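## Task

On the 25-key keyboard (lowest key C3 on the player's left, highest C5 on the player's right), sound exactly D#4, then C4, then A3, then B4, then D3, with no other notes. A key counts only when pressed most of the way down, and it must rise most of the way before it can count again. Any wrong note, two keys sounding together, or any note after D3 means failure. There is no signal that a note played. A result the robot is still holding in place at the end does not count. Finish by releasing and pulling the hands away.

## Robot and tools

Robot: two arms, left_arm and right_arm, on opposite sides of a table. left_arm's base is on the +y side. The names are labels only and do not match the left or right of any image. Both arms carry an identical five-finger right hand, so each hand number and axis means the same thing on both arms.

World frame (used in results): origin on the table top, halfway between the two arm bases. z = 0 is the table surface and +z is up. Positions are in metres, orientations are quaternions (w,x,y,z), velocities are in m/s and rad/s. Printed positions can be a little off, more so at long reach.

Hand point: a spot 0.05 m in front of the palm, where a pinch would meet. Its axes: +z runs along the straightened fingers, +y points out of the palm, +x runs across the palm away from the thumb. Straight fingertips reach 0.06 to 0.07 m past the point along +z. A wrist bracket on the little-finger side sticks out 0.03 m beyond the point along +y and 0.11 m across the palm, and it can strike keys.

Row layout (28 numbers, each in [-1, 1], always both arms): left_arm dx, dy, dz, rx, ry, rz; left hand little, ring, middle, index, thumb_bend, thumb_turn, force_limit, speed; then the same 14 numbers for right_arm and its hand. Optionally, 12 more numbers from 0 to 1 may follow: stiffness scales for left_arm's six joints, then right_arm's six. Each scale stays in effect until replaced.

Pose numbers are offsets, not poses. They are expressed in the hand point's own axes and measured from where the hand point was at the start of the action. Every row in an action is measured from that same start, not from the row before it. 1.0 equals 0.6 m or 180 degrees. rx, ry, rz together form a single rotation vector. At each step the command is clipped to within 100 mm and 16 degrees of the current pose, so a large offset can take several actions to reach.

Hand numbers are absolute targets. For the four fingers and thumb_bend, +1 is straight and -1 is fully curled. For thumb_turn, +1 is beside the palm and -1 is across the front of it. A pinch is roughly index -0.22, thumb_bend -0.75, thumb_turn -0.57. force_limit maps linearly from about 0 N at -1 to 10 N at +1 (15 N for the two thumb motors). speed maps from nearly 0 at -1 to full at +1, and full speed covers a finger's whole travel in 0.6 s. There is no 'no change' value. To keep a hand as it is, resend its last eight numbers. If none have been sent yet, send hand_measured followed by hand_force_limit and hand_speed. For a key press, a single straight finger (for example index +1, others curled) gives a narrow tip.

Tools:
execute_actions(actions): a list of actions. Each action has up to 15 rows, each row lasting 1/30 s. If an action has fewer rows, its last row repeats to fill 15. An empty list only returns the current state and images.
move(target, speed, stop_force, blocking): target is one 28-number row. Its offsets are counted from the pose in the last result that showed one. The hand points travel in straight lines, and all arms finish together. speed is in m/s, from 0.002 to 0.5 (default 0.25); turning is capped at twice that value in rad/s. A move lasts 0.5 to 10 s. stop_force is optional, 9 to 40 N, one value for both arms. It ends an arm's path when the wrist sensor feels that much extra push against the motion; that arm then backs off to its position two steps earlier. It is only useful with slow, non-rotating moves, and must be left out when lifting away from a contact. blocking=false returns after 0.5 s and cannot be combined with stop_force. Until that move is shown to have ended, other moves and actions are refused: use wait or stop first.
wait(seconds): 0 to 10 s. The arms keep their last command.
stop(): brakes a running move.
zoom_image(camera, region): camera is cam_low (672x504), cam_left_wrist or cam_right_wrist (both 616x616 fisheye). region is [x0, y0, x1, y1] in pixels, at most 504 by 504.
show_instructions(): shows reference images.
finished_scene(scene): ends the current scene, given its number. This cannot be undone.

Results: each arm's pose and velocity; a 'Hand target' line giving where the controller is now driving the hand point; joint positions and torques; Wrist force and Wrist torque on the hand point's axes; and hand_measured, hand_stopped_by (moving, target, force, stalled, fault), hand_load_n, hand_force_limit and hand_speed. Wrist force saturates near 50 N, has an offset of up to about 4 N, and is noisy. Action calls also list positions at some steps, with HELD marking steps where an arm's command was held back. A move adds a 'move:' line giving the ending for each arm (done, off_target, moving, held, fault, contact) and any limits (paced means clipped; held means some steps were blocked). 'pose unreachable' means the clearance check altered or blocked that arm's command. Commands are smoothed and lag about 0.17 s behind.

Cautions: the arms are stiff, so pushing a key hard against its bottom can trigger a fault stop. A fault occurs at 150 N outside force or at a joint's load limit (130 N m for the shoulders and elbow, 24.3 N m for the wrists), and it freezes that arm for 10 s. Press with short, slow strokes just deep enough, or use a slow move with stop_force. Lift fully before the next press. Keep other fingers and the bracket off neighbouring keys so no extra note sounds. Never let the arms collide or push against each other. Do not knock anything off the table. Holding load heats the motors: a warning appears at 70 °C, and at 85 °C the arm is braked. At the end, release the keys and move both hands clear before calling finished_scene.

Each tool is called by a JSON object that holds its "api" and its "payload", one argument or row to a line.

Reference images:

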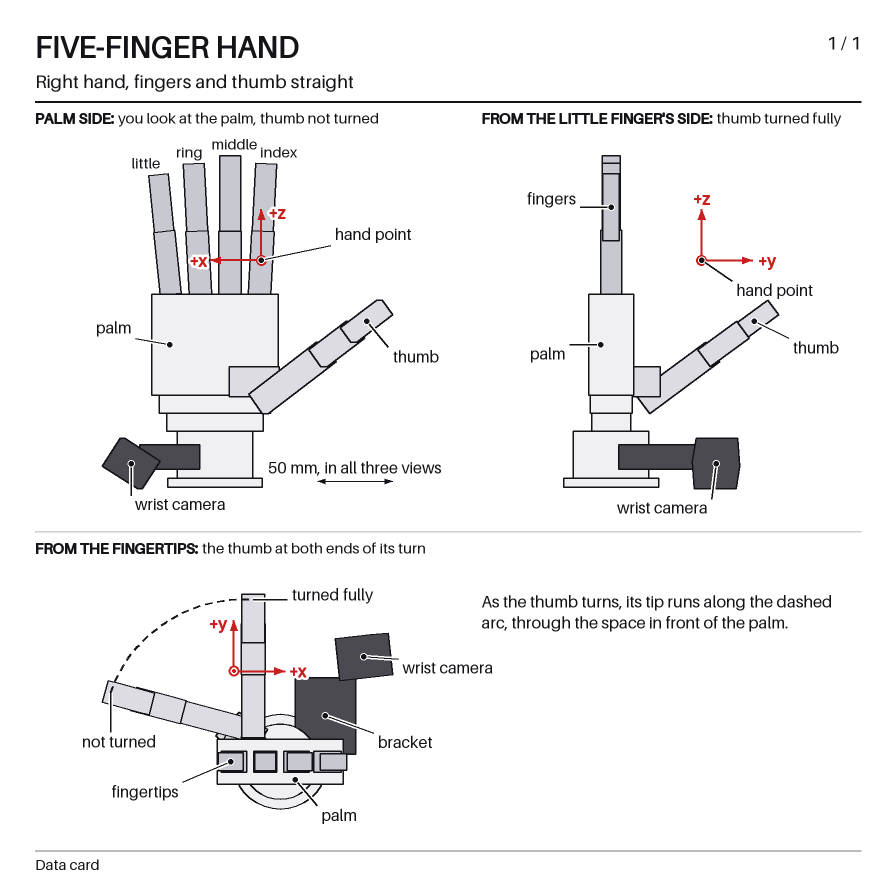

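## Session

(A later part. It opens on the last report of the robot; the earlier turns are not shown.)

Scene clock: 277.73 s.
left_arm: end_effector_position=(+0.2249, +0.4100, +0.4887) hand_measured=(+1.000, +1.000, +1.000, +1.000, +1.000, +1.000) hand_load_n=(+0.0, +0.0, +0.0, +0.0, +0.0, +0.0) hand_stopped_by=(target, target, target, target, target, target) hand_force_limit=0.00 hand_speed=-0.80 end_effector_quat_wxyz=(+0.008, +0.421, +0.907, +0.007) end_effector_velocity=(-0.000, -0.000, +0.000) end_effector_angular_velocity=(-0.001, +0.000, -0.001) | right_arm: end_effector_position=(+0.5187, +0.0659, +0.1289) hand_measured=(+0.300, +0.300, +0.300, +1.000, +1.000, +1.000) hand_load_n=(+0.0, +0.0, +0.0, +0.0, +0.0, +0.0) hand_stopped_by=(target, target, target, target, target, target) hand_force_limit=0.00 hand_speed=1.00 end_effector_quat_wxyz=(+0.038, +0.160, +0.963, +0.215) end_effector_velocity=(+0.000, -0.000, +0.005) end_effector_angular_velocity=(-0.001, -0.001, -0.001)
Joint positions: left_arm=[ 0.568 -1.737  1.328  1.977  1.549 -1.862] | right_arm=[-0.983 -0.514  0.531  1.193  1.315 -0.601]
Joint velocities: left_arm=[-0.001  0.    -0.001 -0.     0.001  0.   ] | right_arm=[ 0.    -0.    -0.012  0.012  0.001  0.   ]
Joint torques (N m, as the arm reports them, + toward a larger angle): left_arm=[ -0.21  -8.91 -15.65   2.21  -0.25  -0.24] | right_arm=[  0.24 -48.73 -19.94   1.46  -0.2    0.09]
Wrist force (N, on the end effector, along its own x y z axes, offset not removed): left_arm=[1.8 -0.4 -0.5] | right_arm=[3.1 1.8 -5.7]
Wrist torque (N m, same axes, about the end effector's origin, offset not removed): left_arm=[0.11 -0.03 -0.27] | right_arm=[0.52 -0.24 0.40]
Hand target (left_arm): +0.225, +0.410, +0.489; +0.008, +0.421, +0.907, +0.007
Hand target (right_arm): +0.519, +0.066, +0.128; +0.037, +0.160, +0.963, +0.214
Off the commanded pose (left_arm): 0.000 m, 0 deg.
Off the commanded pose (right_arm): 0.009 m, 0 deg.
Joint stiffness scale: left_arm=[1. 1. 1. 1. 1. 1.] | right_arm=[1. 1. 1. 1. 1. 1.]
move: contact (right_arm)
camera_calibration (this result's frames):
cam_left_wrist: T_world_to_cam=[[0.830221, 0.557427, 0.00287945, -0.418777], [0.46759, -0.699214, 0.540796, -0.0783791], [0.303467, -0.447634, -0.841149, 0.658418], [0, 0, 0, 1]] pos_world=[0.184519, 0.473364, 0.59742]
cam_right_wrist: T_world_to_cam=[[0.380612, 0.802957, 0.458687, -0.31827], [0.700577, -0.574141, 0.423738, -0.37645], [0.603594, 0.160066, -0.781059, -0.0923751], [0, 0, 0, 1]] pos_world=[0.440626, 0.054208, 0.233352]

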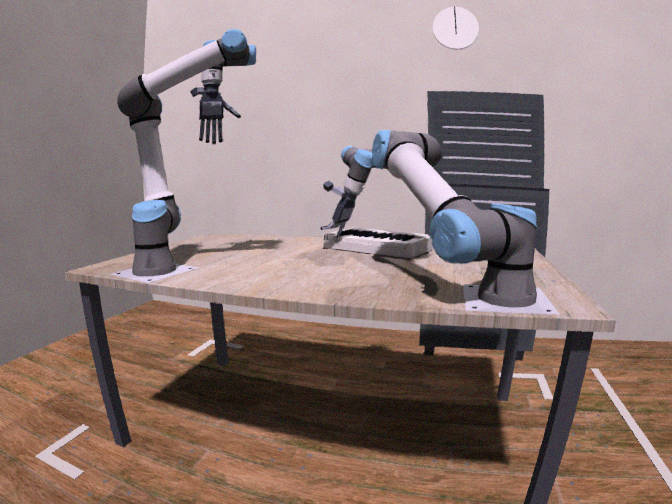

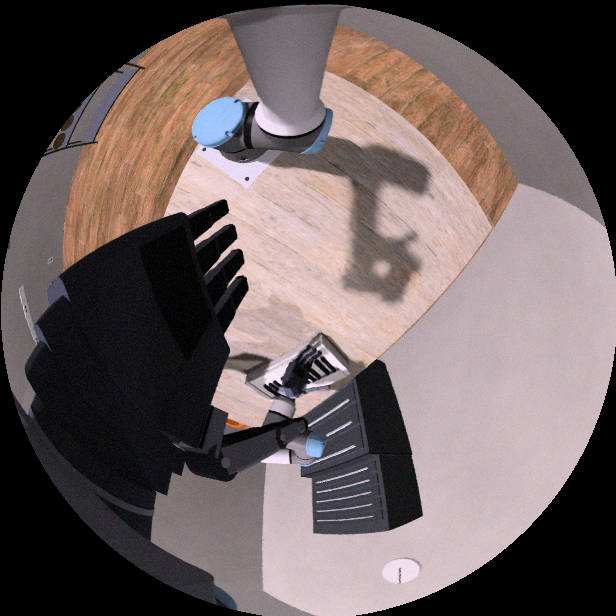

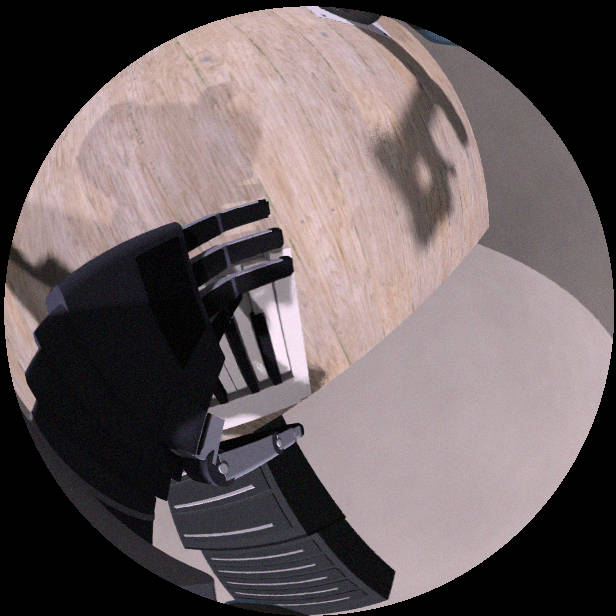

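Pressed. Lift and retreat.

{"api": "move", "payload": {
  "target": [0,0,0,0,0,0,1,1,1,1,1,1,0,-0.8,0,0.015,-0.04,0,0,0,0.3,0.3,0.3,1,1,1,0,1],
  "speed": 0.06
}}

{"api": "move", "payload": {
  "target": [0,0,0,0,0,0,1,1,1,1,1,1,0,-0.8,0.2,-0.05,-0.3,0,0,0,0.3,0.3,0.3,1,1,1,0,1]
}}

{"api": "finished_scene", "payload": {
  "scene": 1
}}

Scene clock: 286.83 s.
left_arm: end_effector_position=(+0.2249, +0.4100, +0.4887) hand_measured=(+1.000, +1.000, +1.000, +1.000, +1.000, +1.000) hand_load_n=(+0.0, +0.0, +0.0, +0.0, +0.0, +0.0) hand_stopped_by=(target, target, target, target, target, target) hand_force_limit=0.00 hand_speed=-0.80 end_effector_quat_wxyz=(+0.008, +0.421, +0.907, +0.007) end_effector_velocity=(+0.000, +0.000, -0.000) end_effector_angular_velocity=(+0.001, -0.000, +0.001) | right_arm: end_effector_position=(+0.5168, +0.0648, +0.1524) hand_measured=(+0.300, +0.300, +0.300, +1.000, +1.000, +1.000) hand_load_n=(+0.0, +0.0, +0.0, +0.0, +0.0, +0.0) hand_stopped_by=(target, target, target, target, target, target) hand_force_limit=0.00 hand_speed=1.00 end_effector_quat_wxyz=(+0.037, +0.160, +0.963, +0.214) end_effector_velocity=(-0.001, -0.001, +0.003) end_effector_angular_velocity=(-0.002, +0.004, +0.001)
Joint positions: left_arm=[ 0.568 -1.737  1.328  1.977  1.549 -1.862] | right_arm=[-0.983 -0.521  0.484  1.249  1.315 -0.602]
Joint velocities: left_arm=[ 0.001  0.     0.001 -0.    -0.001 -0.   ] | right_arm=[-0.001  0.    -0.007  0.011 -0.001 -0.001]
Joint torques (N m, as the arm reports them, + toward a larger angle): left_arm=[  0.36  -8.82 -16.03   2.23  -0.06  -0.24] | right_arm=[ -2.37 -51.97 -22.59   1.77  -0.59  -0.25]
Wrist force (N, on the end effector, along its own x y z axes, offset not removed): left_arm=[0.2 -0.2 1.7] | right_arm=[3.6 0.1 -2.6]
Wrist torque (N m, same axes, about the end effector's origin, offset not removed): left_arm=[-0.16 0.07 -0.09] | right_arm=[0.26 -0.45 0.27]
Hand target (left_arm): +0.225, +0.410, +0.489; +0.008, +0.421, +0.907, +0.007
Hand target (right_arm): +0.518, +0.064, +0.154; +0.038, +0.160, +0.963, +0.215
Off the commanded pose (left_arm): 0.000 m, 0 deg.
Off the commanded pose (right_arm): 0.002 m, 0 deg.
Joint stiffness scale: left_arm=[1. 1. 1. 1. 1. 1.] | right_arm=[1. 1. 1. 1. 1. 1.]
move: done
camera_calibration (this result's frames):
cam_left_wrist: T_world_to_cam=[[0.830221, 0.557427, 0.0028796, -0.418777], [0.46759, -0.699214, 0.540796, -0.0783791], [0.303467, -0.447634, -0.841149, 0.658418], [0, 0, 0, 1]] pos_world=[0.184519, 0.473364, 0.59742]
cam_right_wrist: T_world_to_cam=[[0.380409, 0.803897, 0.457207, -0.327189], [0.701642, -0.57294, 0.423601, -0.386426], [0.602484, 0.159654, -0.782, -0.0719276], [0, 0, 0, 1]] pos_world=[0.438934, 0.0531105, 0.257036]

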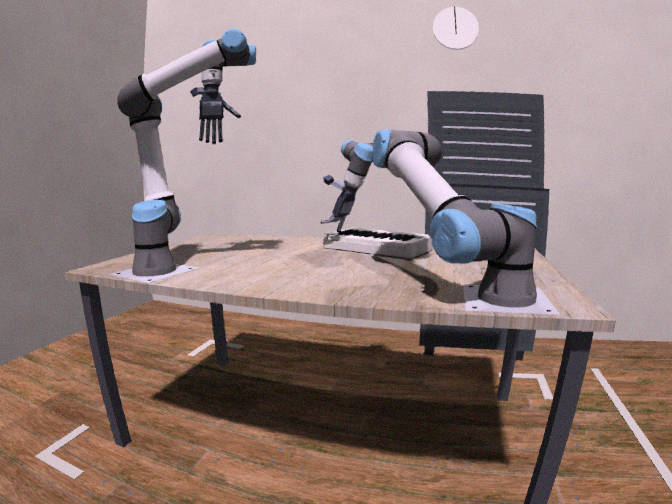

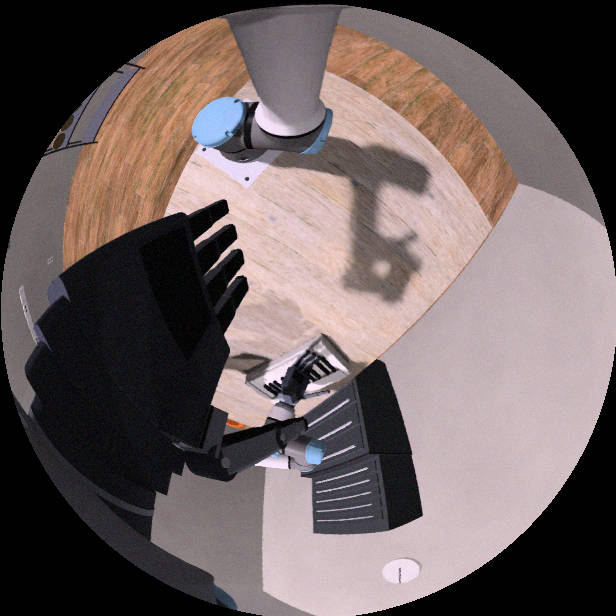

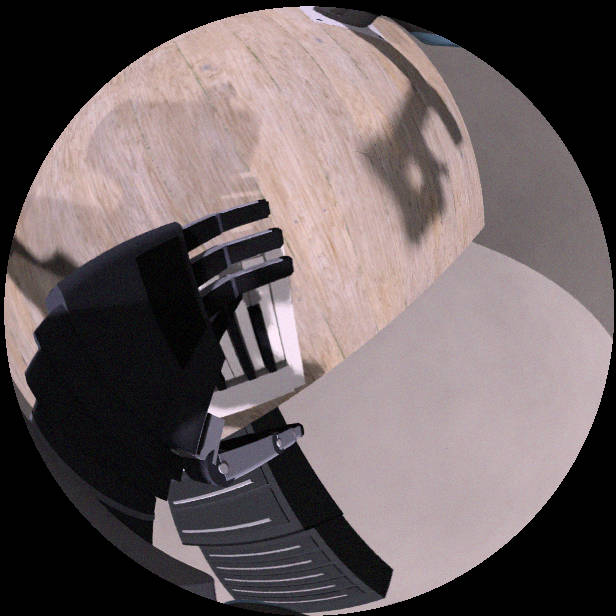

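Scene clock: 288.43 s.
left_arm: end_effector_position=(+0.2249, +0.4100, +0.4887) hand_measured=(+1.000, +1.000, +1.000, +1.000, +1.000, +1.000) hand_load_n=(+0.0, +0.0, +0.0, +0.0, +0.0, +0.0) hand_stopped_by=(target, target, target, target, target, target) hand_force_limit=0.00 hand_speed=-0.80 end_effector_quat_wxyz=(+0.008, +0.421, +0.907, +0.007) end_effector_velocity=(-0.000, -0.001, +0.000) end_effector_angular_velocity=(-0.001, +0.000, -0.002) | right_arm: end_effector_position=(+0.3712, +0.0062, +0.3016) hand_measured=(+0.300, +0.300, +0.300, +1.000, +1.000, +1.000) hand_load_n=(+0.0, +0.0, +0.0, +0.0, +0.0, +0.0) hand_stopped_by=(target, target, target, target, target, target) hand_force_limit=0.00 hand_speed=1.00 end_effector_quat_wxyz=(+0.037, +0.160, +0.963, +0.214) end_effector_velocity=(-0.001, -0.001, +0.004) end_effector_angular_velocity=(+0.003, -0.003, -0.002)
Joint positions: left_arm=[ 0.568 -1.737  1.328  1.977  1.549 -1.862] | right_arm=[-0.919 -1.015  0.976  1.236  1.337 -0.539]
Joint velocities: left_arm=[-0.002 -0.    -0.    -0.001  0.     0.   ] | right_arm=[-0.001 -0.008  0.004 -0.001 -0.001  0.002]
Joint torques (N m, as the arm reports them, + toward a larger angle): left_arm=[  0.57  -9.33 -16.29   2.37  -0.09  -0.15] | right_arm=[  1.76 -39.85 -17.67   1.98   0.06   0.42]
Wrist force (N, on the end effector, along its own x y z axes, offset not removed): left_arm=[2.3 -0.3 -0.9] | right_arm=[0.6 -2.4 0.0]
Wrist torque (N m, same axes, about the end effector's origin, offset not removed): left_arm=[-0.02 -0.06 -0.15] | right_arm=[-0.33 0.07 0.22]
Hand target (left_arm): +0.225, +0.410, +0.489; +0.008, +0.421, +0.907, +0.007
Hand target (right_arm): +0.370, +0.006, +0.303; +0.037, +0.160, +0.963, +0.214
Off the commanded pose (left_arm): 0.000 m, 0 deg.
Off the commanded pose (right_arm): 0.002 m, 0 deg.
Joint stiffness scale: left_arm=[1. 1. 1. 1. 1. 1.] | right_arm=[1. 1. 1. 1. 1. 1.]
move: done
camera_calibration (this result's frames):
cam_left_wrist: T_world_to_cam=[[0.830221, 0.557426, 0.0028796, -0.418777], [0.46759, -0.699214, 0.540796, -0.078379], [0.303467, -0.447634, -0.841149, 0.658418], [0, 0, 0, 1]] pos_world=[0.184519, 0.473364, 0.59742]
cam_right_wrist: T_world_to_cam=[[0.381044, 0.803439, 0.457485, -0.293251], [0.70139, -0.573587, 0.423144, -0.380728], [0.602377, 0.159639, -0.782085, 0.141919], [0, 0, 0, 1]] pos_world=[0.293292, -0.00542686, 0.406253]

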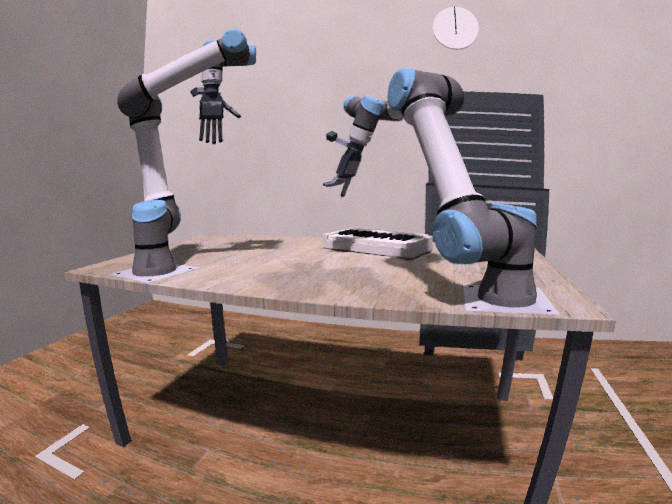

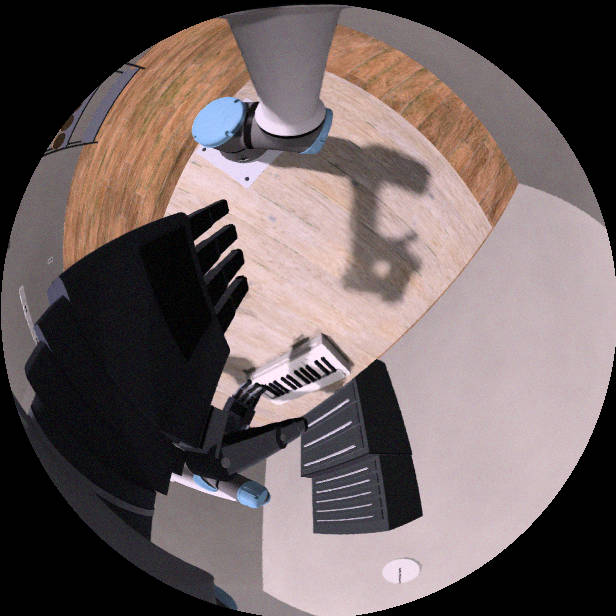

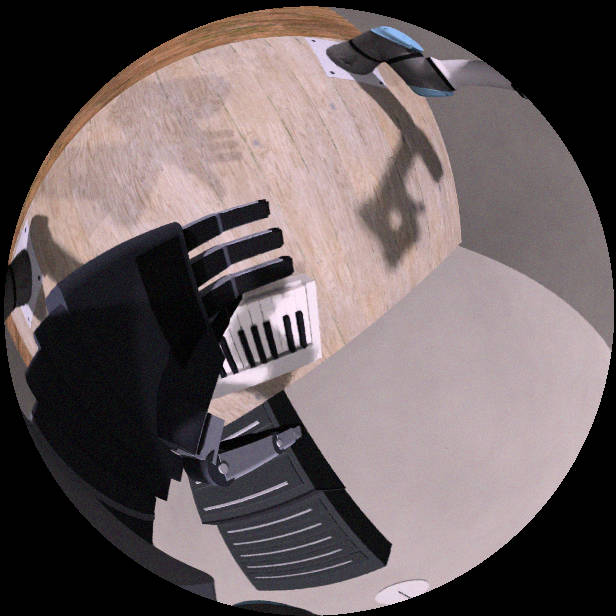

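The scene is finished: the task was done.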